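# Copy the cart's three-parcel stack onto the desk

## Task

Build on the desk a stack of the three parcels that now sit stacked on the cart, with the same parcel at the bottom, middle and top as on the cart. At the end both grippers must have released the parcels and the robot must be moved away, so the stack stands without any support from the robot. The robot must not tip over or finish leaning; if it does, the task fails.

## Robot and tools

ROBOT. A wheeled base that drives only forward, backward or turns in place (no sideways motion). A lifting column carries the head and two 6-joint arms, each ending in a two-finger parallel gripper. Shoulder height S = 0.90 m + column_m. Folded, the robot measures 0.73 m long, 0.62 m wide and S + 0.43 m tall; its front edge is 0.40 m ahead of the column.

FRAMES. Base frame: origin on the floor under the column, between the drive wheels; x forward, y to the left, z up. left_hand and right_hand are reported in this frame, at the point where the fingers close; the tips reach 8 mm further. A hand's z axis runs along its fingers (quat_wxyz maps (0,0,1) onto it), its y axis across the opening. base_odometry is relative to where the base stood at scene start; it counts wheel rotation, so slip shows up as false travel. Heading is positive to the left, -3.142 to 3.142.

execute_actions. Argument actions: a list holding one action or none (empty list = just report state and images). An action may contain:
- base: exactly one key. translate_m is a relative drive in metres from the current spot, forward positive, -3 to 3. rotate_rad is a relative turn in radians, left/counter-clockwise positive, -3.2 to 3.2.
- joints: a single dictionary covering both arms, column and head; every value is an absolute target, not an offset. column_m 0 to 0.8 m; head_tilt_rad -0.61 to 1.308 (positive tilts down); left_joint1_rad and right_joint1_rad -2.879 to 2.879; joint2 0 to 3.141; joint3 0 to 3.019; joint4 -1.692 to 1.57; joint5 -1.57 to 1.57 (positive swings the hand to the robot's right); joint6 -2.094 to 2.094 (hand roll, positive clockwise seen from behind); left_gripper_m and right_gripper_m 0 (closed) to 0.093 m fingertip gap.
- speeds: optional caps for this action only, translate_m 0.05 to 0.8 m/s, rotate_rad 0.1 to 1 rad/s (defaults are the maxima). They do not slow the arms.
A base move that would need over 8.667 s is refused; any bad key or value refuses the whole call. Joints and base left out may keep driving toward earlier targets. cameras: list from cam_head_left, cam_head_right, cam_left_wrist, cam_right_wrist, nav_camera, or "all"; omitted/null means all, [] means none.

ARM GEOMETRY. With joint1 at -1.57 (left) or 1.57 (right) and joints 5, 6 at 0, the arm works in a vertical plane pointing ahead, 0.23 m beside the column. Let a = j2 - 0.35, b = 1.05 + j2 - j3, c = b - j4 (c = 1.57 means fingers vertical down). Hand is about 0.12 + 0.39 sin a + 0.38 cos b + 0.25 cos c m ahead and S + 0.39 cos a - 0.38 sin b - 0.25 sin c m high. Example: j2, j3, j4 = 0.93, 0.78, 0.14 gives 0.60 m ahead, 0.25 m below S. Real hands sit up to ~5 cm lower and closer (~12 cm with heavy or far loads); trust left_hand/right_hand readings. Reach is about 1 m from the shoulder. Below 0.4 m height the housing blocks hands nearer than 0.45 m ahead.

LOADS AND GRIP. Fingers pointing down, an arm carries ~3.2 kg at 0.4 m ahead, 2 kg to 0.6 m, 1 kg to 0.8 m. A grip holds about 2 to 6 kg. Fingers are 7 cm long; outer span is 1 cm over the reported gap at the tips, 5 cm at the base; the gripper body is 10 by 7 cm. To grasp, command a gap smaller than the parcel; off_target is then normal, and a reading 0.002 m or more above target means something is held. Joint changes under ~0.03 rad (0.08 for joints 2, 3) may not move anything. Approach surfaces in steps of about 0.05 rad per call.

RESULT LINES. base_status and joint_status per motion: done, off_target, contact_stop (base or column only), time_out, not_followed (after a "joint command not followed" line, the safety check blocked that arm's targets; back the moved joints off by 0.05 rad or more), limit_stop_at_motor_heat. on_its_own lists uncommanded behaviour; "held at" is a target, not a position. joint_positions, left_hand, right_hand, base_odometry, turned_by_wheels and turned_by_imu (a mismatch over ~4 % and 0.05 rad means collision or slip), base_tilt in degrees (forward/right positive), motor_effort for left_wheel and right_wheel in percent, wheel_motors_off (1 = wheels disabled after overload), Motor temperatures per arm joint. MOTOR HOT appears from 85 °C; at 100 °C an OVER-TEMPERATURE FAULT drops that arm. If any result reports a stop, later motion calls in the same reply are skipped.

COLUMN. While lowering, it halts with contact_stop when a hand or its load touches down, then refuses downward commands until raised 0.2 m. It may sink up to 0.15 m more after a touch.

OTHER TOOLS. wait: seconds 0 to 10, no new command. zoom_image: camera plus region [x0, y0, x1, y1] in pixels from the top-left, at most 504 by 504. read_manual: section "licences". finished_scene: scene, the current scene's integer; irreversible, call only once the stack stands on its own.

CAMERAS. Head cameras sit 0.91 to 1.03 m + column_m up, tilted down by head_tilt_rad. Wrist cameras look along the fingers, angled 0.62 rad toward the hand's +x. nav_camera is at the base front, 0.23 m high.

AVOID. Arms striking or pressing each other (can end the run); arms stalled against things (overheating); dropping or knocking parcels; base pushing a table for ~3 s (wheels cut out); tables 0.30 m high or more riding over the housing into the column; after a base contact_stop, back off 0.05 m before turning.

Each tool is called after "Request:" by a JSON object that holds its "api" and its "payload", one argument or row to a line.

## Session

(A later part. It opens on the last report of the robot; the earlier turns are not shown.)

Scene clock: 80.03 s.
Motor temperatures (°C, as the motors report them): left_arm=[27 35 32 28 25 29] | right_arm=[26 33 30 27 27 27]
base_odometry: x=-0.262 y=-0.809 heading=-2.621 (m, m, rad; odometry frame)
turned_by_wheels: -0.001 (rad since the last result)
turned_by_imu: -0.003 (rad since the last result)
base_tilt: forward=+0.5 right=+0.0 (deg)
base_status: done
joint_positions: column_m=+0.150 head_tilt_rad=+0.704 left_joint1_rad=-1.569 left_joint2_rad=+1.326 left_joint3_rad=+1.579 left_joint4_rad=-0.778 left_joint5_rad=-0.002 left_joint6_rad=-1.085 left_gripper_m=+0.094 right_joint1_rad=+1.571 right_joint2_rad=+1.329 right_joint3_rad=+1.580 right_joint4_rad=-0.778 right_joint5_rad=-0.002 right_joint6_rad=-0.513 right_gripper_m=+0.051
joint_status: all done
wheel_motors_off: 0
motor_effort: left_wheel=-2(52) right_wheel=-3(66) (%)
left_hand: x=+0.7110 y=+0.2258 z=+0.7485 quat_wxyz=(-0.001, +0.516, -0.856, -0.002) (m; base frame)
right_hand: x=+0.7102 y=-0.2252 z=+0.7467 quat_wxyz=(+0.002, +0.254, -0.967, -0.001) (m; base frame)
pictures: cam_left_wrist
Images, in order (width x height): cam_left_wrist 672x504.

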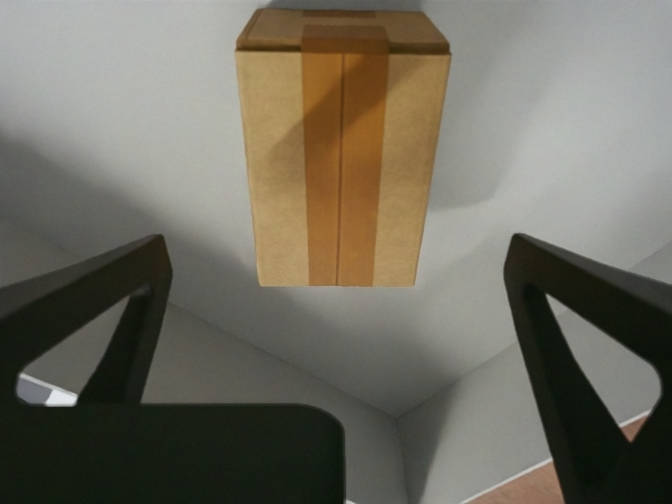

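Request:
{"api": "execute_actions", "payload": {
  "actions": [
    {"joints":{"column_m":0.092}}
  ],
  "cameras": []
}}

Request:
{"api": "execute_actions", "payload": {
  "actions": [
    {"joints":{"left_gripper_m":0.03}}
  ],
  "cameras": []
}}

Request:
{"api": "execute_actions", "payload": {
  "actions": [
    {"joints":{"column_m":0.22}}
  ],
  "cameras": []
}}

Request:
{"api": "execute_actions", "payload": {
  "actions": [
    {"base":{"rotate_rad":-1.5},"joints":{"column_m":0.5,"head_tilt_rad":0.4,"right_joint2_rad":1.17,"right_joint4_rad":-0.93,"right_joint6_rad":-0.46}}
  ],
  "cameras": ["cam_head_left","cam_head_right","nav_camera"]
}}

Scene clock: 87.37 s.
Motor temperatures (°C, as the motors report them): left_arm=[27 35 32 28 25 29] | right_arm=[26 33 30 27 27 27]
base_odometry: x=-0.262 y=-0.809 heading=-2.621 (m, m, rad; odometry frame)
turned_by_wheels: +0.000 (rad since the last result)
turned_by_imu: -0.002 (rad since the last result)
base_tilt: forward=+0.4 right=+0.0 (deg)
base_status: not commanded
joint_positions: column_m=+0.092 head_tilt_rad=+0.704 left_joint1_rad=-1.569 left_joint2_rad=+1.326 left_joint3_rad=+1.579 left_joint4_rad=-0.778 left_joint5_rad=-0.002 left_joint6_rad=-1.085 left_gripper_m=+0.094 right_joint1_rad=+1.571 right_joint2_rad=+1.329 right_joint3_rad=+1.580 right_joint4_rad=-0.778 right_joint5_rad=-0.002 right_joint6_rad=-0.513 right_gripper_m=+0.051
joint_status: all done
wheel_motors_off: 0
motor_effort: left_wheel=-2(2) right_wheel=-4(4) (%)
left_hand: x=+0.7110 y=+0.2258 z=+0.6905 quat_wxyz=(-0.001, +0.516, -0.856, -0.002) (m; base frame)
right_hand: x=+0.7102 y=-0.2252 z=+0.6887 quat_wxyz=(+0.002, +0.254, -0.967, -0.001) (m; base frame)
pictures: none
No camera images: the call's "cameras" was empty. Leave "cameras" out to get every camera's image.

Scene clock: 88.00 s.
Motor temperatures (°C, as the motors report them): left_arm=[27 35 32 28 25 29] | right_arm=[26 33 30 27 27 27]
base_odometry: x=-0.262 y=-0.809 heading=-2.621 (m, m, rad; odometry frame)
turned_by_wheels: +0.000 (rad since the last result)
turned_by_imu: +0.000 (rad since the last result)
base_tilt: forward=+0.4 right=+0.1 (deg)
base_status: not commanded
joint_positions: column_m=+0.092 head_tilt_rad=+0.704 left_joint1_rad=-1.569 left_joint2_rad=+1.326 left_joint3_rad=+1.579 left_joint4_rad=-0.778 left_joint5_rad=-0.002 left_joint6_rad=-1.085 left_gripper_m=+0.059 right_joint1_rad=+1.571 right_joint2_rad=+1.329 right_joint3_rad=+1.580 right_joint4_rad=-0.778 right_joint5_rad=-0.002 right_joint6_rad=-0.513 right_gripper_m=+0.051
joint_status: left_gripper_m off_target (ended at +0.059, target +0.030)
wheel_motors_off: 0
motor_effort: left_wheel=-2(2) right_wheel=-4(4) (%)
left_hand: x=+0.7110 y=+0.2258 z=+0.6905 quat_wxyz=(+0.000, +0.516, -0.856, -0.001) (m; base frame)
right_hand: x=+0.7102 y=-0.2252 z=+0.6887 quat_wxyz=(+0.002, +0.254, -0.967, -0.001) (m; base frame)
pictures: none
No camera images: the call's "cameras" was empty. Leave "cameras" out to get every camera's image.

Scene clock: 90.27 s.
Motor temperatures (°C, as the motors report them): left_arm=[27 35 32 28 25 29] | right_arm=[26 33 30 27 27 27]
base_odometry: x=-0.262 y=-0.809 heading=-2.621 (m, m, rad; odometry frame)
turned_by_wheels: +0.000 (rad since the last result)
turned_by_imu: -0.001 (rad since the last result)
base_tilt: forward=+0.5 right=+0.0 (deg)
base_status: not commanded
joint_positions: column_m=+0.220 head_tilt_rad=+0.704 left_joint1_rad=-1.569 left_joint2_rad=+1.326 left_joint3_rad=+1.579 left_joint4_rad=-0.778 left_joint5_rad=-0.002 left_joint6_rad=-1.085 left_gripper_m=+0.059 right_joint1_rad=+1.571 right_joint2_rad=+1.330 right_joint3_rad=+1.580 right_joint4_rad=-0.778 right_joint5_rad=-0.002 right_joint6_rad=-0.513 right_gripper_m=+0.051
joint_status: all done
wheel_motors_off: 0
motor_effort: left_wheel=-3(2) right_wheel=-4(5) (%)
left_hand: x=+0.7106 y=+0.2258 z=+0.8180 quat_wxyz=(+0.000, +0.516, -0.856, -0.002) (m; base frame)
right_hand: x=+0.7100 y=-0.2252 z=+0.8161 quat_wxyz=(+0.002, +0.254, -0.967, -0.001) (m; base frame)
pictures: none
No camera images: the call's "cameras" was empty. Leave "cameras" out to get every camera's image.

Scene clock: 94.53 s.
Motor temperatures (°C, as the motors report them): left_arm=[27 35 32 28 25 29] | right_arm=[26 34 30 27 27 27]
base_odometry: x=-0.262 y=-0.808 heading=+2.164 (m, m, rad; odometry frame)
turned_by_wheels: -1.498 (rad since the last result)
turned_by_imu: -1.492 (rad since the last result)
base_tilt: forward=+0.5 right=+0.0 (deg)
base_status: done
joint_positions: column_m=+0.500 head_tilt_rad=+0.418 left_joint1_rad=-1.569 left_joint2_rad=+1.326 left_joint3_rad=+1.579 left_joint4_rad=-0.778 left_joint5_rad=-0.002 left_joint6_rad=-1.085 left_gripper_m=+0.059 right_joint1_rad=+1.571 right_joint2_rad=+1.170 right_joint3_rad=+1.577 right_joint4_rad=-0.924 right_joint5_rad=-0.002 right_joint6_rad=-0.474 right_gripper_m=+0.051
joint_status: all done
wheel_motors_off: 0
motor_effort: left_wheel=+7(72) right_wheel=-8(32) (%)
left_hand: x=+0.7105 y=+0.2258 z=+1.0978 quat_wxyz=(+0.000, +0.516, -0.856, -0.002) (m; base frame)
right_hand: x=+0.7145 y=-0.2252 z=+1.1896 quat_wxyz=(-0.004, +0.235, -0.972, +0.000) (m; base frame)
pictures: cam_head_left, cam_head_right, nav_camera
Images, in order (width x height): cam_head_left 672x504, cam_head_right 672x504, nav_camera 672x504.

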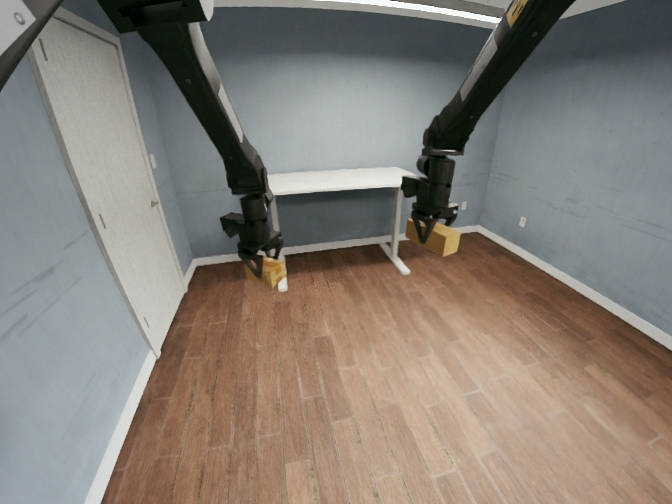

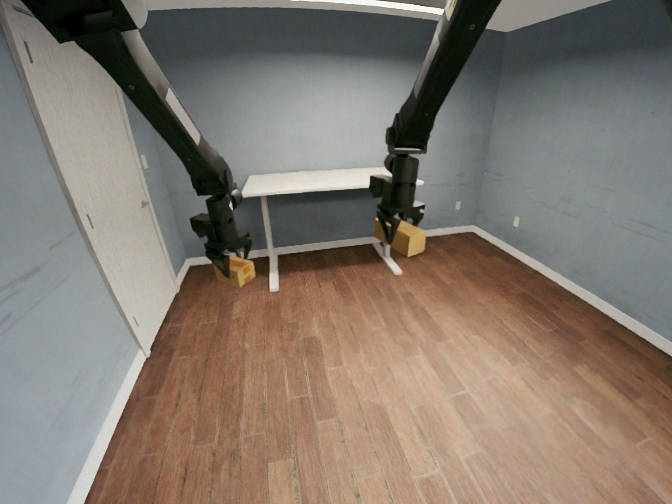

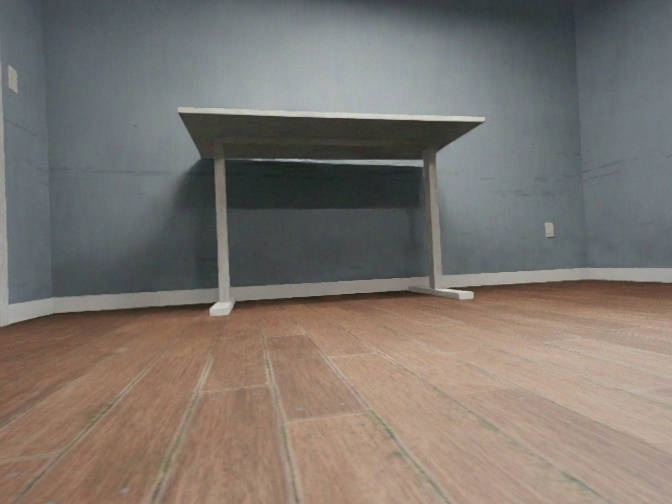

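Request:
{"api": "execute_actions", "payload": {
  "actions": [
    {"base":{"translate_m":1.58},"joints":{"head_tilt_rad":0.7}}
  ],
  "cameras": ["cam_head_left","cam_head_right","cam_left_wrist"]
}}

Scene clock: 102.00 s.
Motor temperatures (°C, as the motors report them): left_arm=[27 35 32 28 25 29] | right_arm=[26 34 30 27 27 27]
base_odometry: x=-1.145 y=+0.502 heading=+2.162 (m, m, rad; odometry frame)
turned_by_wheels: -0.002 (rad since the last result)
turned_by_imu: -0.002 (rad since the last result)
base_tilt: forward=+0.5 right=+0.0 (deg)
base_status: done
joint_positions: column_m=+0.500 head_tilt_rad=+0.703 left_joint1_rad=-1.569 left_joint2_rad=+1.326 left_joint3_rad=+1.578 left_joint4_rad=-0.778 left_joint5_rad=-0.002 left_joint6_rad=-1.085 left_gripper_m=+0.059 right_joint1_rad=+1.571 right_joint2_rad=+1.170 right_joint3_rad=+1.577 right_joint4_rad=-0.925 right_joint5_rad=-0.002 right_joint6_rad=-0.474 right_gripper_m=+0.051
joint_status: all done
wheel_motors_off: 0
motor_effort: left_wheel=-1(61) right_wheel=+2(81) (%)
left_hand: x=+0.7099 y=+0.2258 z=+1.0975 quat_wxyz=(+0.001, +0.516, -0.856, -0.002) (m; base frame)
right_hand: x=+0.7141 y=-0.2252 z=+1.1896 quat_wxyz=(-0.003, +0.235, -0.972, +0.000) (m; base frame)
pictures: cam_head_left, cam_head_right, cam_left_wrist
Images, in order (width x height): cam_head_left 672x504, cam_head_right 672x504, cam_left_wrist 672x504.

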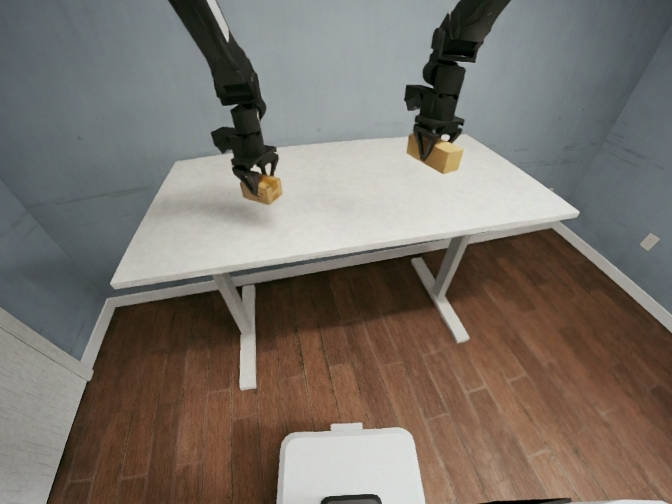

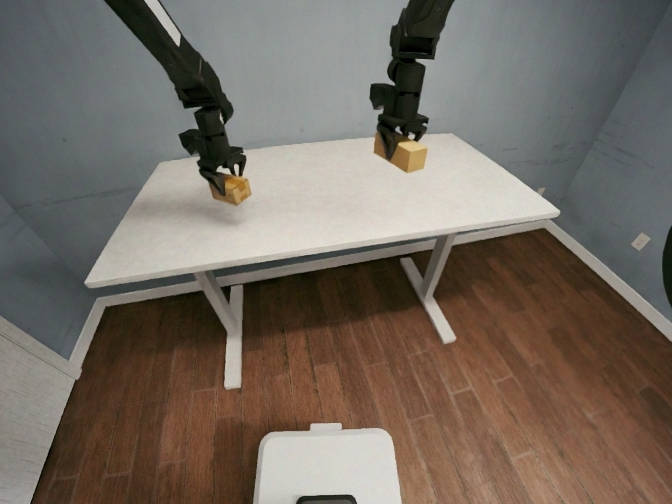

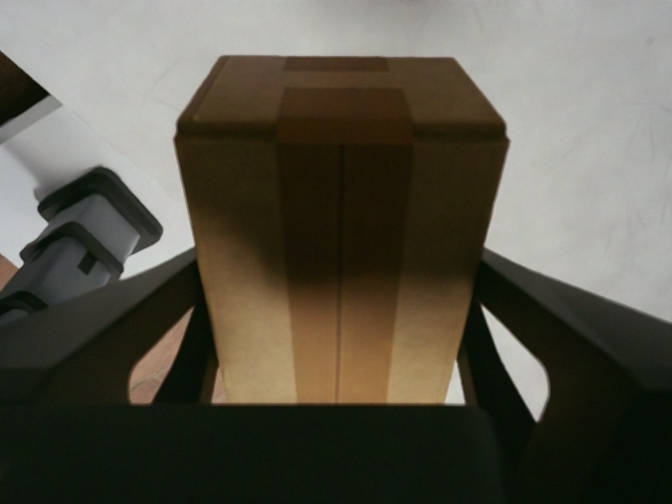

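Reuse scene 1's wrist orientations for better viewing.

Request:
{"api": "execute_actions", "payload": {
  "actions": [
    {"base":{"translate_m":0.04},"joints":{"column_m":0.42,"left_joint6_rad":1.15,"right_joint6_rad":1.78}}
  ],
  "cameras": ["cam_head_left"]
}}

Request:
{"api": "zoom_image", "payload": {
  "camera": "cam_head_left",
  "region": [180,130,340,250]
}}

Scene clock: 107.23 s.
Motor temperatures (°C, as the motors report them): left_arm=[27 36 32 28 25 29] | right_arm=[26 34 30 27 27 27]
base_odometry: x=-1.167 y=+0.535 heading=+2.161 (m, m, rad; odometry frame)
turned_by_wheels: -0.001 (rad since the last result)
turned_by_imu: -0.003 (rad since the last result)
base_tilt: forward=+0.5 right=+0.0 (deg)
base_status: done
joint_positions: column_m=+0.420 head_tilt_rad=+0.703 left_joint1_rad=-1.569 left_joint2_rad=+1.326 left_joint3_rad=+1.577 left_joint4_rad=-0.779 left_joint5_rad=-0.002 left_joint6_rad=+1.143 left_gripper_m=+0.059 right_joint1_rad=+1.571 right_joint2_rad=+1.171 right_joint3_rad=+1.577 right_joint4_rad=-0.926 right_joint5_rad=-0.002 right_joint6_rad=+1.766 right_gripper_m=+0.051
joint_status: all done
wheel_motors_off: 0
motor_effort: left_wheel=-2(33) right_wheel=+2(33) (%)
left_hand: x=+0.7094 y=+0.2258 z=+1.0175 quat_wxyz=(+0.003, -0.540, -0.841, +0.000) (m; base frame)
right_hand: x=+0.7133 y=-0.2252 z=+1.1091 quat_wxyz=(+0.000, -0.773, -0.635, -0.002) (m; base frame)
pictures: cam_head_left
Images, in order (width x height): cam_head_left 672x504.

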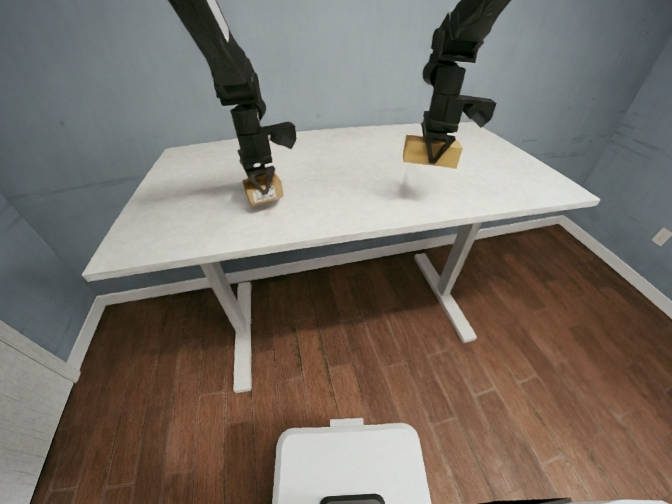

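Region (180, 130, 340, 250) of cam_head_left's 672x504 image, scaled by 3.150, with more detail than that image has; it fills the top 378 rows of this view, and the rest is white.

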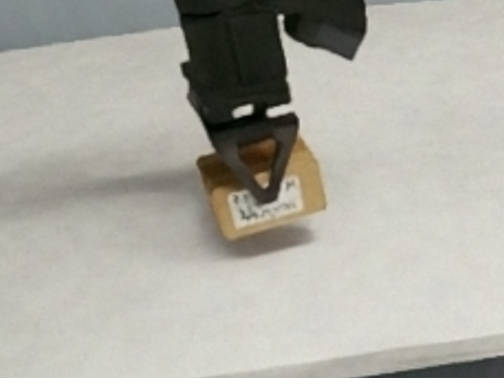

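Request:
{"api": "execute_actions", "payload": {
  "actions": [
    {"joints":{"column_m":0.395}}
  ],
  "cameras": ["cam_head_left","cam_left_wrist"]
}}

Request:
{"api": "zoom_image", "payload": {
  "camera": "cam_head_left",
  "region": [180,130,340,250]
}}

Scene clock: 111.83 s.
Motor temperatures (°C, as the motors report them): left_arm=[27 36 32 28 25 29] | right_arm=[26 34 30 27 27 27]
base_odometry: x=-1.167 y=+0.535 heading=+2.161 (m, m, rad; odometry frame)
turned_by_wheels: +0.000 (rad since the last result)
turned_by_imu: -0.002 (rad since the last result)
base_tilt: forward=+0.5 right=+0.0 (deg)
base_status: not commanded
joint_positions: column_m=+0.395 head_tilt_rad=+0.703 left_joint1_rad=-1.569 left_joint2_rad=+1.326 left_joint3_rad=+1.577 left_joint4_rad=-0.779 left_joint5_rad=-0.002 left_joint6_rad=+1.143 left_gripper_m=+0.059 right_joint1_rad=+1.571 right_joint2_rad=+1.171 right_joint3_rad=+1.577 right_joint4_rad=-0.926 right_joint5_rad=-0.002 right_joint6_rad=+1.766 right_gripper_m=+0.051
joint_status: all done
wheel_motors_off: 0
motor_effort: left_wheel=-2(2) right_wheel=+2(2) (%)
left_hand: x=+0.7094 y=+0.2258 z=+0.9924 quat_wxyz=(+0.003, -0.540, -0.841, +0.000) (m; base frame)
right_hand: x=+0.7132 y=-0.2252 z=+1.0838 quat_wxyz=(+0.000, -0.773, -0.635, -0.002) (m; base frame)
pictures: cam_head_left, cam_left_wrist
Images, in order (width x height): cam_head_left 672x504, cam_left_wrist 672x504.

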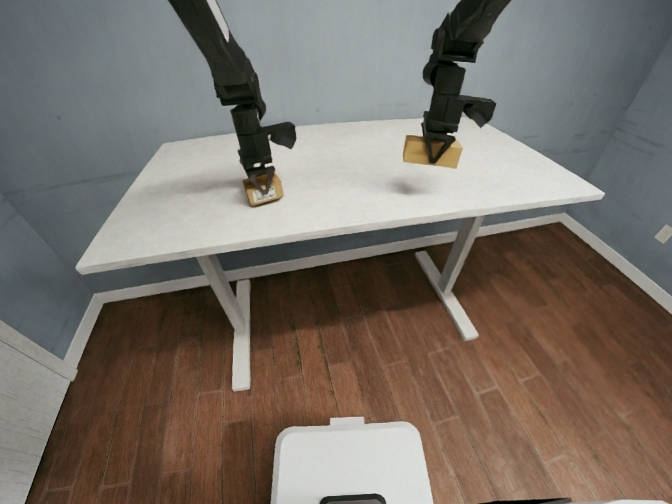

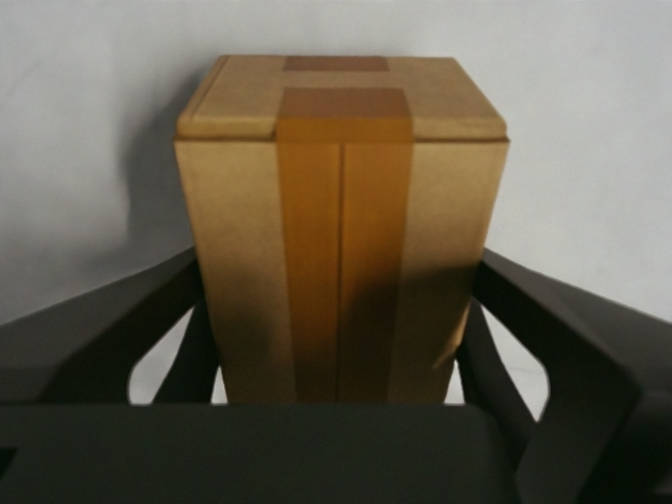

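Region (180, 130, 340, 250) of cam_head_left's 672x504 image, scaled by 3.150, with more detail than that image has; it fills the top 378 rows of this view, and the rest is white.

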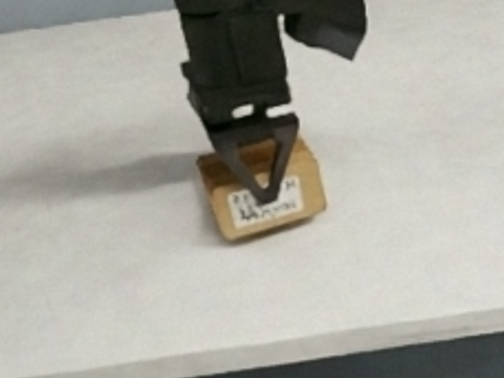

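Request:
{"api": "execute_actions", "payload": {
  "actions": [
    {"joints":{"column_m":0.384}}
  ],
  "cameras": []
}}

Request:
{"api": "execute_actions", "payload": {
  "actions": [
    {"joints":{"left_gripper_m":0.093}}
  ],
  "cameras": ["cam_left_wrist"]
}}

Request:
{"api": "execute_actions", "payload": {
  "actions": [
    {"joints":{"left_joint2_rad":1.0,"left_joint4_rad":-1.1}}
  ],
  "cameras": []
}}

Request:
{"api": "execute_actions", "payload": {
  "actions": [
    {"base":{"rotate_rad":0.592},"joints":{"column_m":0.355,"right_joint6_rad":1.72}}
  ],
  "cameras": ["cam_head_left","cam_right_wrist"]
}}

Request:
{"api": "zoom_image", "payload": {
  "camera": "cam_head_left",
  "region": [360,90,520,210]
}}

Scene clock: 122.90 s.
Motor temperatures (°C, as the motors report them): left_arm=[27 36 33 28 25 29] | right_arm=[26 34 31 27 27 27]
base_odometry: x=-1.167 y=+0.535 heading=+2.161 (m, m, rad; odometry frame)
turned_by_wheels: +0.000 (rad since the last result)
turned_by_imu: -0.001 (rad since the last result)
base_tilt: forward=+0.5 right=+0.0 (deg)
base_status: not commanded
joint_positions: column_m=+0.384 head_tilt_rad=+0.703 left_joint1_rad=-1.569 left_joint2_rad=+1.326 left_joint3_rad=+1.577 left_joint4_rad=-0.779 left_joint5_rad=-0.002 left_joint6_rad=+1.143 left_gripper_m=+0.059 right_joint1_rad=+1.571 right_joint2_rad=+1.171 right_joint3_rad=+1.577 right_joint4_rad=-0.926 right_joint5_rad=-0.002 right_joint6_rad=+1.766 right_gripper_m=+0.051
joint_status: all done
wheel_motors_off: 0
motor_effort: left_wheel=-2(2) right_wheel=+3(3) (%)
left_hand: x=+0.7094 y=+0.2258 z=+0.9815 quat_wxyz=(+0.003, -0.540, -0.841, +0.000) (m; base frame)
right_hand: x=+0.7132 y=-0.2252 z=+1.0728 quat_wxyz=(+0.000, -0.773, -0.635, -0.002) (m; base frame)
pictures: none
No camera images: the call's "cameras" was empty. Leave "cameras" out to get every camera's image.

Scene clock: 123.53 s.
Motor temperatures (°C, as the motors report them): left_arm=[27 36 33 28 25 29] | right_arm=[26 34 31 27 27 27]
base_odometry: x=-1.167 y=+0.535 heading=+2.161 (m, m, rad; odometry frame)
turned_by_wheels: +0.000 (rad since the last result)
turned_by_imu: +0.000 (rad since the last result)
base_tilt: forward=+0.5 right=-0.1 (deg)
base_status: not commanded
joint_positions: column_m=+0.384 head_tilt_rad=+0.703 left_joint1_rad=-1.569 left_joint2_rad=+1.326 left_joint3_rad=+1.577 left_joint4_rad=-0.779 left_joint5_rad=-0.002 left_joint6_rad=+1.143 left_gripper_m=+0.093 right_joint1_rad=+1.571 right_joint2_rad=+1.171 right_joint3_rad=+1.577 right_joint4_rad=-0.926 right_joint5_rad=-0.002 right_joint6_rad=+1.766 right_gripper_m=+0.051
joint_status: all done
wheel_motors_off: 0
motor_effort: left_wheel=-2(2) right_wheel=+3(2) (%)
left_hand: x=+0.7094 y=+0.2258 z=+0.9815 quat_wxyz=(+0.003, -0.540, -0.841, +0.000) (m; base frame)
right_hand: x=+0.7132 y=-0.2252 z=+1.0728 quat_wxyz=(+0.000, -0.773, -0.635, -0.002) (m; base frame)
pictures: cam_left_wrist
Images, in order (width x height): cam_left_wrist 672x504.

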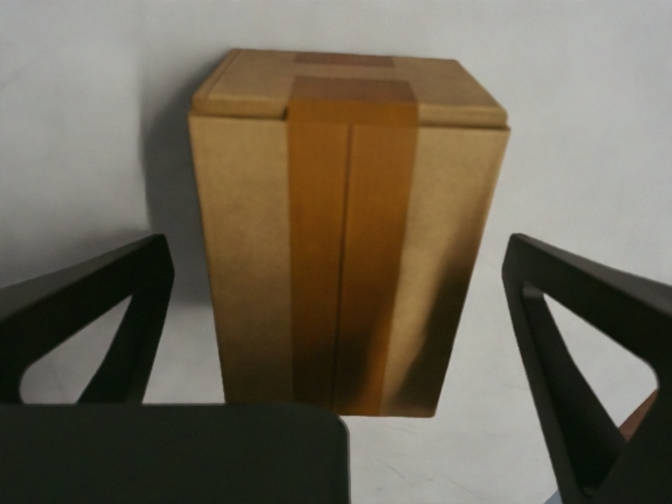

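Scene clock: 125.00 s.
Motor temperatures (°C, as the motors report them): left_arm=[27 36 33 28 25 29] | right_arm=[26 34 31 27 27 27]
base_odometry: x=-1.167 y=+0.535 heading=+2.161 (m, m, rad; odometry frame)
turned_by_wheels: +0.000 (rad since the last result)
turned_by_imu: -0.001 (rad since the last result)
base_tilt: forward=+0.5 right=-0.1 (deg)
base_status: not commanded
joint_positions: column_m=+0.384 head_tilt_rad=+0.703 left_joint1_rad=-1.569 left_joint2_rad=+0.992 left_joint3_rad=+1.580 left_joint4_rad=-1.094 left_joint5_rad=-0.002 left_joint6_rad=+1.143 left_gripper_m=+0.093 right_joint1_rad=+1.571 right_joint2_rad=+1.171 right_joint3_rad=+1.577 right_joint4_rad=-0.926 right_joint5_rad=-0.002 right_joint6_rad=+1.766 right_gripper_m=+0.051
joint_status: all done
wheel_motors_off: 0
motor_effort: left_wheel=-2(2) right_wheel=+2(3) (%)
left_hand: x=+0.7020 y=+0.2255 z=+1.1781 quat_wxyz=(-0.006, -0.540, -0.841, -0.006) (m; base frame)
right_hand: x=+0.7132 y=-0.2252 z=+1.0728 quat_wxyz=(+0.000, -0.773, -0.635, -0.002) (m; base frame)
pictures: none
No camera images: the call's "cameras" was empty. Leave "cameras" out to get every camera's image.

Scene clock: 127.23 s.
Motor temperatures (°C, as the motors report them): left_arm=[27 36 33 28 25 29] | right_arm=[26 34 31 27 27 27]
base_odometry: x=-1.167 y=+0.535 heading=+2.752 (m, m, rad; odometry frame)
turned_by_wheels: +0.591 (rad since the last result)
turned_by_imu: +0.575 (rad since the last result)
base_tilt: forward=+0.5 right=+0.0 (deg)
base_status: done
joint_positions: column_m=+0.355 head_tilt_rad=+0.703 left_joint1_rad=-1.569 left_joint2_rad=+0.992 left_joint3_rad=+1.580 left_joint4_rad=-1.094 left_joint5_rad=-0.001 left_joint6_rad=+1.143 left_gripper_m=+0.093 right_joint1_rad=+1.571 right_joint2_rad=+1.171 right_joint3_rad=+1.577 right_joint4_rad=-0.926 right_joint5_rad=-0.001 right_joint6_rad=+1.729 right_gripper_m=+0.051
joint_status: all done
wheel_motors_off: 0
motor_effort: left_wheel=-6(75) right_wheel=+7(65) (%)
left_hand: x=+0.7020 y=+0.2254 z=+1.1491 quat_wxyz=(-0.006, -0.540, -0.841, -0.006) (m; base frame)
right_hand: x=+0.7132 y=-0.2252 z=+1.0438 quat_wxyz=(+0.000, -0.761, -0.649, -0.002) (m; base frame)
pictures: cam_head_left, cam_right_wrist
Images, in order (width x height): cam_head_left 672x504, cam_right_wrist 672x504.

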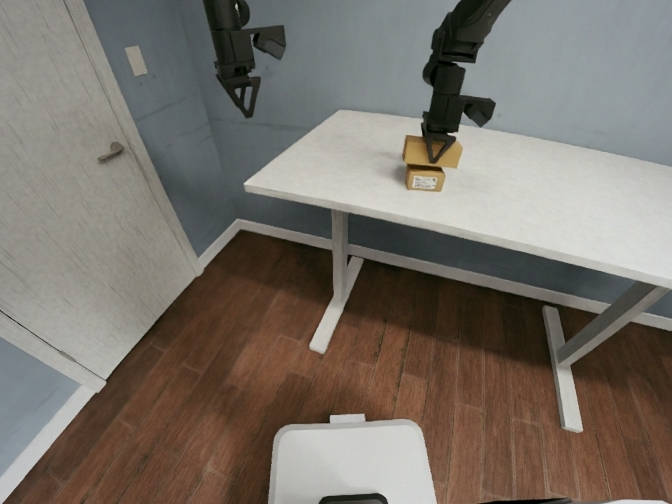

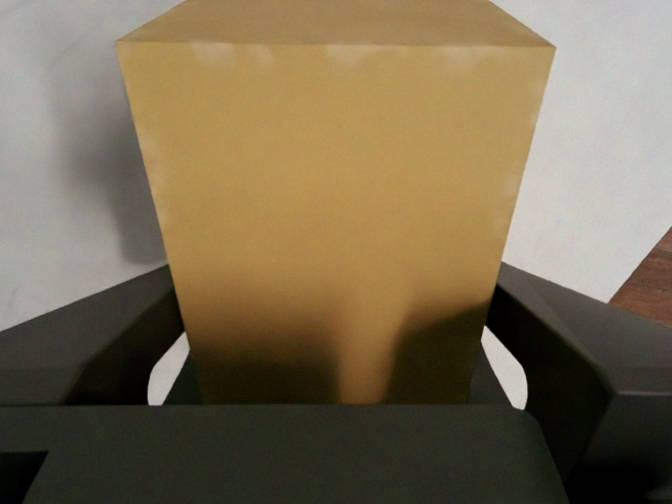

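Region (360, 90, 520, 210) of cam_head_left's 672x504 image, scaled by 3.150, with more detail than that image has; it fills the top 378 rows of this view, and the rest is white.

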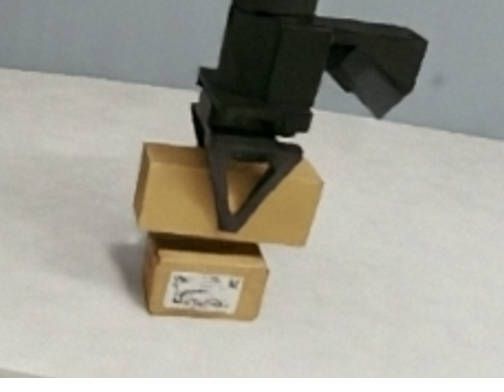

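Request:
{"api": "execute_actions", "payload": {
  "actions": [
    {"base":{"rotate_rad":0.016}}
  ],
  "cameras": []
}}

Request:
{"api": "execute_actions", "payload": {
  "actions": [
    {"joints":{"column_m":0.34}}
  ],
  "cameras": ["cam_head_left"]
}}

Request:
{"api": "zoom_image", "payload": {
  "camera": "cam_head_left",
  "region": [360,90,520,210]
}}

Scene clock: 137.50 s.
Motor temperatures (°C, as the motors report them): left_arm=[27 36 34 28 25 29] | right_arm=[26 34 31 27 27 27]
base_odometry: x=-1.167 y=+0.535 heading=+2.766 (m, m, rad; odometry frame)
turned_by_wheels: +0.015 (rad since the last result)
turned_by_imu: +0.013 (rad since the last result)
base_tilt: forward=+0.4 right=+0.0 (deg)
base_status: done
joint_positions: column_m=+0.355 head_tilt_rad=+0.703 left_joint1_rad=-1.569 left_joint2_rad=+0.992 left_joint3_rad=+1.580 left_joint4_rad=-1.094 left_joint5_rad=-0.001 left_joint6_rad=+1.143 left_gripper_m=+0.093 right_joint1_rad=+1.571 right_joint2_rad=+1.171 right_joint3_rad=+1.577 right_joint4_rad=-0.926 right_joint5_rad=-0.001 right_joint6_rad=+1.729 right_gripper_m=+0.051
joint_status: not commanded
wheel_motors_off: 0
motor_effort: left_wheel=-5(32) right_wheel=+7(34) (%)
left_hand: x=+0.7020 y=+0.2254 z=+1.1491 quat_wxyz=(-0.006, -0.540, -0.841, -0.006) (m; base frame)
right_hand: x=+0.7132 y=-0.2252 z=+1.0438 quat_wxyz=(+0.000, -0.761, -0.649, -0.002) (m; base frame)
pictures: none
No camera images: the call's "cameras" was empty. Leave "cameras" out to get every camera's image.

Scene clock: 138.27 s.
Motor temperatures (°C, as the motors report them): left_arm=[27 36 34 28 25 29] | right_arm=[26 34 31 27 27 27]
base_odometry: x=-1.167 y=+0.535 heading=+2.766 (m, m, rad; odometry frame)
turned_by_wheels: +0.000 (rad since the last result)
turned_by_imu: +0.000 (rad since the last result)
base_tilt: forward=+0.5 right=+0.0 (deg)
base_status: not commanded
joint_positions: column_m=+0.340 head_tilt_rad=+0.703 left_joint1_rad=-1.569 left_joint2_rad=+0.992 left_joint3_rad=+1.580 left_joint4_rad=-1.094 left_joint5_rad=-0.001 left_joint6_rad=+1.143 left_gripper_m=+0.093 right_joint1_rad=+1.571 right_joint2_rad=+1.172 right_joint3_rad=+1.577 right_joint4_rad=-0.926 right_joint5_rad=-0.001 right_joint6_rad=+1.729 right_gripper_m=+0.051
joint_status: all done
wheel_motors_off: 0
motor_effort: left_wheel=-8(8) right_wheel=+9(9) (%)
left_hand: x=+0.7020 y=+0.2254 z=+1.1341 quat_wxyz=(-0.006, -0.540, -0.841, -0.006) (m; base frame)
right_hand: x=+0.7129 y=-0.2252 z=+1.0282 quat_wxyz=(+0.000, -0.761, -0.649, -0.001) (m; base frame)
pictures: cam_head_left
Images, in order (width x height): cam_head_left 672x504.

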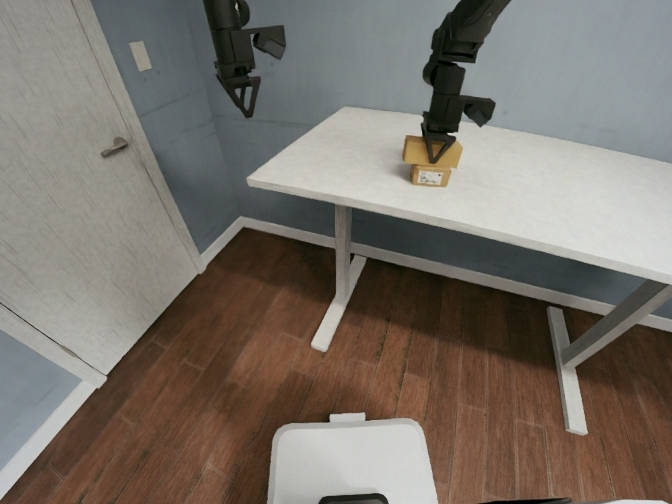

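Region (360, 90, 520, 210) of cam_head_left's 672x504 image, scaled by 3.150, with more detail than that image has; it fills the top 378 rows of this view, and the rest is white.

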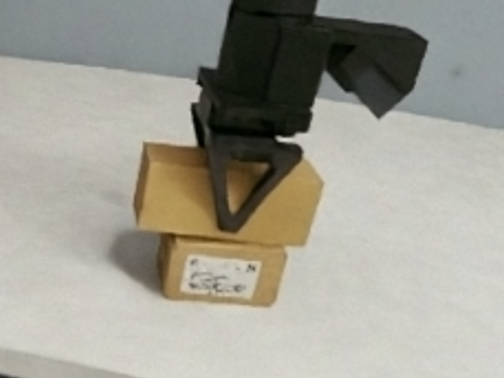

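Request:
{"api": "execute_actions", "payload": {
  "actions": [
    {"joints":{"right_gripper_m":0.093}}
  ],
  "cameras": []
}}

Request:
{"api": "execute_actions", "payload": {
  "actions": [
    {"joints":{"column_m":0.405}}
  ],
  "cameras": ["cam_right_wrist"]
}}

Request:
{"api": "execute_actions", "payload": {
  "actions": [
    {"base":{"rotate_rad":2.44},"joints":{"right_joint6_rad":-0.86}}
  ],
  "cameras": []
}}

Request:
{"api": "execute_actions", "payload": {
  "actions": [
    {"base":{"translate_m":1.45},"joints":{"column_m":0.15}}
  ],
  "cameras": ["cam_head_left"]
}}

Request:
{"api": "execute_actions", "payload": {
  "actions": [
    {"base":{"rotate_rad":-0.405}}
  ],
  "cameras": ["cam_head_left","cam_right_wrist"]
}}

Scene clock: 150.40 s.
Motor temperatures (°C, as the motors report them): left_arm=[27 36 34 28 25 29] | right_arm=[26 34 31 27 27 27]
base_odometry: x=-1.167 y=+0.535 heading=+2.766 (m, m, rad; odometry frame)
turned_by_wheels: +0.000 (rad since the last result)
turned_by_imu: -0.001 (rad since the last result)
base_tilt: forward=+0.5 right=-0.1 (deg)
base_status: not commanded
joint_positions: column_m=+0.340 head_tilt_rad=+0.703 left_joint1_rad=-1.569 left_joint2_rad=+0.992 left_joint3_rad=+1.580 left_joint4_rad=-1.094 left_joint5_rad=-0.001 left_joint6_rad=+1.143 left_gripper_m=+0.093 right_joint1_rad=+1.571 right_joint2_rad=+1.172 right_joint3_rad=+1.577 right_joint4_rad=-0.926 right_joint5_rad=-0.001 right_joint6_rad=+1.729 right_gripper_m=+0.093
joint_status: all done
wheel_motors_off: 0
motor_effort: left_wheel=-9(8) right_wheel=+9(9) (%)
left_hand: x=+0.7020 y=+0.2254 z=+1.1341 quat_wxyz=(-0.006, -0.540, -0.841, -0.006) (m; base frame)
right_hand: x=+0.7129 y=-0.2252 z=+1.0282 quat_wxyz=(+0.000, -0.761, -0.649, -0.001) (m; base frame)
pictures: none
No camera images: the call's "cameras" was empty. Leave "cameras" out to get every camera's image.

Scene clock: 151.83 s.
Motor temperatures (°C, as the motors report them): left_arm=[27 36 34 28 25 29] | right_arm=[26 34 31 27 27 27]
base_odometry: x=-1.167 y=+0.535 heading=+2.766 (m, m, rad; odometry frame)
turned_by_wheels: +0.000 (rad since the last result)
turned_by_imu: -0.001 (rad since the last result)
base_tilt: forward=+0.5 right=+0.0 (deg)
base_status: not commanded
joint_positions: column_m=+0.405 head_tilt_rad=+0.703 left_joint1_rad=-1.569 left_joint2_rad=+0.992 left_joint3_rad=+1.580 left_joint4_rad=-1.094 left_joint5_rad=-0.001 left_joint6_rad=+1.143 left_gripper_m=+0.093 right_joint1_rad=+1.571 right_joint2_rad=+1.172 right_joint3_rad=+1.577 right_joint4_rad=-0.926 right_joint5_rad=-0.001 right_joint6_rad=+1.729 right_gripper_m=+0.093
joint_status: all done
wheel_motors_off: 0
motor_effort: left_wheel=-9(8) right_wheel=+10(9) (%)
left_hand: x=+0.7020 y=+0.2254 z=+1.1989 quat_wxyz=(-0.006, -0.540, -0.841, -0.006) (m; base frame)
right_hand: x=+0.7129 y=-0.2252 z=+1.0930 quat_wxyz=(+0.000, -0.761, -0.649, -0.001) (m; base frame)
pictures: cam_right_wrist
Images, in order (width x height): cam_right_wrist 672x504.

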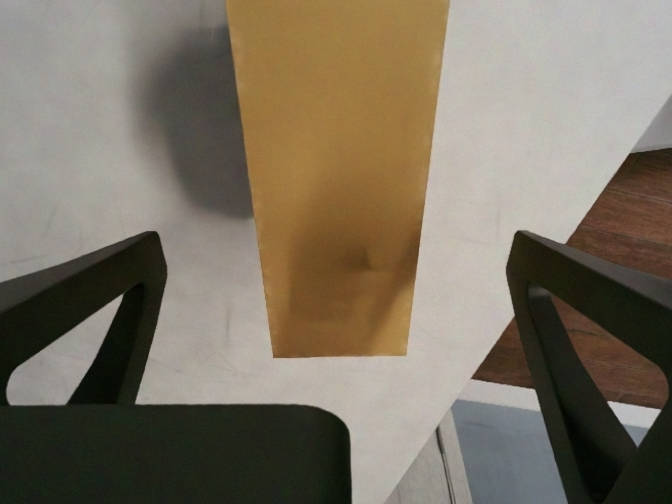

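Scene clock: 155.97 s.
Motor temperatures (°C, as the motors report them): left_arm=[27 36 34 28 25 29] | right_arm=[26 34 31 27 27 27]
base_odometry: x=-1.167 y=+0.535 heading=-1.078 (m, m, rad; odometry frame)
turned_by_wheels: +2.439 (rad since the last result)
turned_by_imu: +2.430 (rad since the last result)
base_tilt: forward=+0.4 right=+0.0 (deg)
base_status: done
joint_positions: column_m=+0.405 head_tilt_rad=+0.703 left_joint1_rad=-1.569 left_joint2_rad=+0.992 left_joint3_rad=+1.580 left_joint4_rad=-1.094 left_joint5_rad=-0.001 left_joint6_rad=+1.143 left_gripper_m=+0.093 right_joint1_rad=+1.571 right_joint2_rad=+1.172 right_joint3_rad=+1.577 right_joint4_rad=-0.926 right_joint5_rad=-0.001 right_joint6_rad=-0.846 right_gripper_m=+0.093
joint_status: all done
wheel_motors_off: 0
motor_effort: left_wheel=-6(31) right_wheel=+7(32) (%)
left_hand: x=+0.7020 y=+0.2254 z=+1.1989 quat_wxyz=(-0.006, -0.540, -0.841, -0.006) (m; base frame)
right_hand: x=+0.7129 y=-0.2252 z=+1.0930 quat_wxyz=(-0.001, +0.410, -0.912, +0.000) (m; base frame)
pictures: none
No camera images: the call's "cameras" was empty. Leave "cameras" out to get every camera's image.

Scene clock: 159.87 s.
Motor temperatures (°C, as the motors report them): left_arm=[27 36 34 28 25 29] | right_arm=[26 34 31 27 27 27]
base_odometry: x=-0.481 y=-0.742 heading=-1.077 (m, m, rad; odometry frame)
turned_by_wheels: +0.002 (rad since the last result)
turned_by_imu: +0.003 (rad since the last result)
base_tilt: forward=+0.5 right=+0.1 (deg)
base_status: done
joint_positions: column_m=+0.150 head_tilt_rad=+0.703 left_joint1_rad=-1.569 left_joint2_rad=+0.992 left_joint3_rad=+1.579 left_joint4_rad=-1.096 left_joint5_rad=-0.001 left_joint6_rad=+1.143 left_gripper_m=+0.093 right_joint1_rad=+1.571 right_joint2_rad=+1.172 right_joint3_rad=+1.577 right_joint4_rad=-0.927 right_joint5_rad=-0.001 right_joint6_rad=-0.846 right_gripper_m=+0.093
joint_status: all done
wheel_motors_off: 0
motor_effort: left_wheel=+0(76) right_wheel=+0(66) (%)
left_hand: x=+0.7013 y=+0.2254 z=+0.9438 quat_wxyz=(-0.005, -0.540, -0.841, -0.005) (m; base frame)
right_hand: x=+0.7129 y=-0.2252 z=+0.8386 quat_wxyz=(-0.001, +0.410, -0.912, +0.000) (m; base frame)
pictures: cam_head_left
Images, in order (width x height): cam_head_left 672x504.

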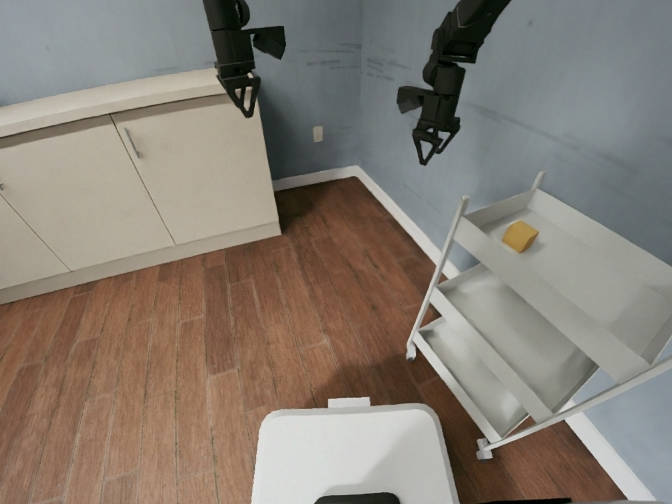

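Scene clock: 161.90 s.
Motor temperatures (°C, as the motors report them): left_arm=[27 36 34 28 25 29] | right_arm=[26 34 31 27 27 27]
base_odometry: x=-0.481 y=-0.742 heading=-1.480 (m, m, rad; odometry frame)
turned_by_wheels: -0.403 (rad since the last result)
turned_by_imu: -0.394 (rad since the last result)
base_tilt: forward=+0.5 right=+0.0 (deg)
base_status: done
joint_positions: column_m=+0.150 head_tilt_rad=+0.703 left_joint1_rad=-1.569 left_joint2_rad=+0.992 left_joint3_rad=+1.579 left_joint4_rad=-1.096 left_joint5_rad=-0.001 left_joint6_rad=+1.143 left_gripper_m=+0.093 right_joint1_rad=+1.571 right_joint2_rad=+1.172 right_joint3_rad=+1.577 right_joint4_rad=-0.927 right_joint5_rad=-0.001 right_joint6_rad=-0.846 right_gripper_m=+0.093
joint_status: not commanded
wheel_motors_off: 0
motor_effort: left_wheel=+3(57) right_wheel=-5(78) (%)
left_hand: x=+0.7013 y=+0.2254 z=+0.9438 quat_wxyz=(-0.005, -0.540, -0.841, -0.005) (m; base frame)
right_hand: x=+0.7129 y=-0.2252 z=+0.8386 quat_wxyz=(-0.001, +0.410, -0.912, +0.000) (m; base frame)
pictures: cam_head_left, cam_right_wrist
Images, in order (width x height): cam_head_left 672x504, cam_right_wrist 672x504.

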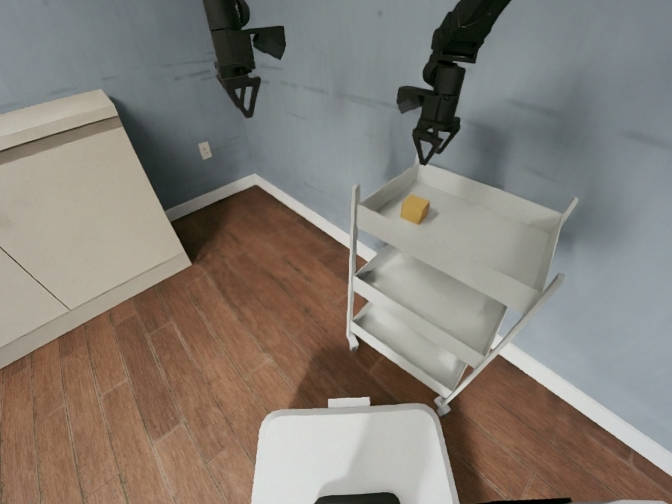

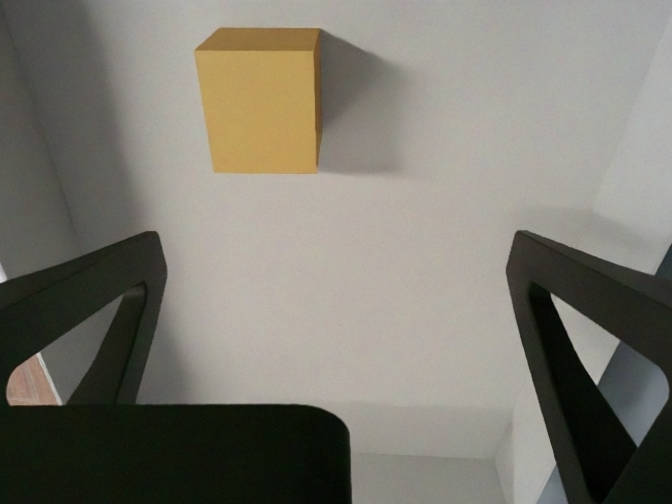

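Request:
{"api": "execute_actions", "payload": {
  "actions": [
    {"base":{"translate_m":-0.034},"joints":{"column_m":0.1}}
  ],
  "cameras": []
}}

Request:
{"api": "execute_actions", "payload": {
  "actions": [
    {"base":{"rotate_rad":0.028},"joints":{"column_m":0.06}}
  ],
  "cameras": ["cam_right_wrist"]
}}

Scene clock: 167.67 s.
Motor temperatures (°C, as the motors report them): left_arm=[27 36 35 28 25 29] | right_arm=[26 34 31 27 27 27]
base_odometry: x=-0.484 y=-0.709 heading=-1.482 (m, m, rad; odometry frame)
turned_by_wheels: -0.002 (rad since the last result)
turned_by_imu: -0.004 (rad since the last result)
base_tilt: forward=+0.5 right=+0.0 (deg)
base_status: done
joint_positions: column_m=+0.100 head_tilt_rad=+0.704 left_joint1_rad=-1.569 left_joint2_rad=+0.992 left_joint3_rad=+1.577 left_joint4_rad=-1.097 left_joint5_rad=-0.001 left_joint6_rad=+1.143 left_gripper_m=+0.093 right_joint1_rad=+1.571 right_joint2_rad=+1.172 right_joint3_rad=+1.576 right_joint4_rad=-0.928 right_joint5_rad=-0.001 right_joint6_rad=-0.846 right_gripper_m=+0.093
joint_status: all done
wheel_motors_off: 0
motor_effort: left_wheel=-1(54) right_wheel=-1(73) (%)
left_hand: x=+0.7001 y=+0.2254 z=+0.8932 quat_wxyz=(-0.004, -0.541, -0.841, -0.004) (m; base frame)
right_hand: x=+0.7124 y=-0.2252 z=+0.7884 quat_wxyz=(+0.000, +0.410, -0.912, -0.001) (m; base frame)
pictures: none
No camera images: the call's "cameras" was empty. Leave "cameras" out to get every camera's image.

Scene clock: 168.77 s.
Motor temperatures (°C, as the motors report them): left_arm=[27 36 35 28 25 29] | right_arm=[26 34 31 27 27 27]
base_odometry: x=-0.484 y=-0.709 heading=-1.456 (m, m, rad; odometry frame)
turned_by_wheels: +0.025 (rad since the last result)
turned_by_imu: +0.025 (rad since the last result)
base_tilt: forward=+0.3 right=+0.0 (deg)
base_status: done
joint_positions: column_m=+0.060 head_tilt_rad=+0.704 left_joint1_rad=-1.569 left_joint2_rad=+0.992 left_joint3_rad=+1.577 left_joint4_rad=-1.097 left_joint5_rad=-0.001 left_joint6_rad=+1.143 left_gripper_m=+0.093 right_joint1_rad=+1.571 right_joint2_rad=+1.172 right_joint3_rad=+1.576 right_joint4_rad=-0.928 right_joint5_rad=-0.001 right_joint6_rad=-0.846 right_gripper_m=+0.093
joint_status: all done
wheel_motors_off: 0
motor_effort: left_wheel=-1(73) right_wheel=+1(21) (%)
left_hand: x=+0.7001 y=+0.2254 z=+0.8531 quat_wxyz=(-0.004, -0.541, -0.841, -0.004) (m; base frame)
right_hand: x=+0.7124 y=-0.2252 z=+0.7484 quat_wxyz=(+0.000, +0.410, -0.912, -0.001) (m; base frame)
pictures: cam_right_wrist
Images, in order (width x height): cam_right_wrist 672x504.

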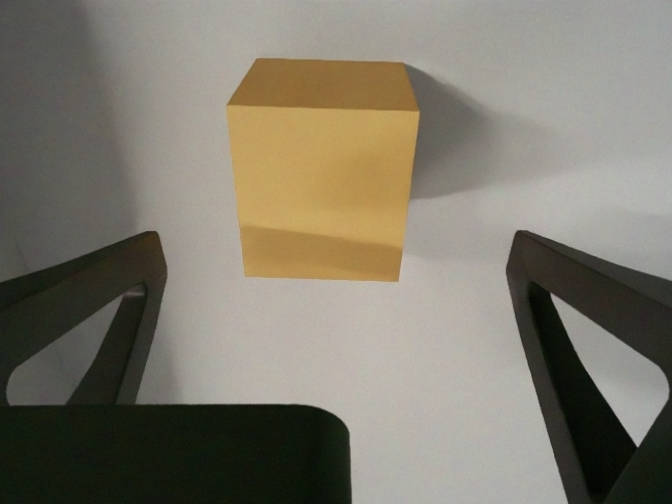

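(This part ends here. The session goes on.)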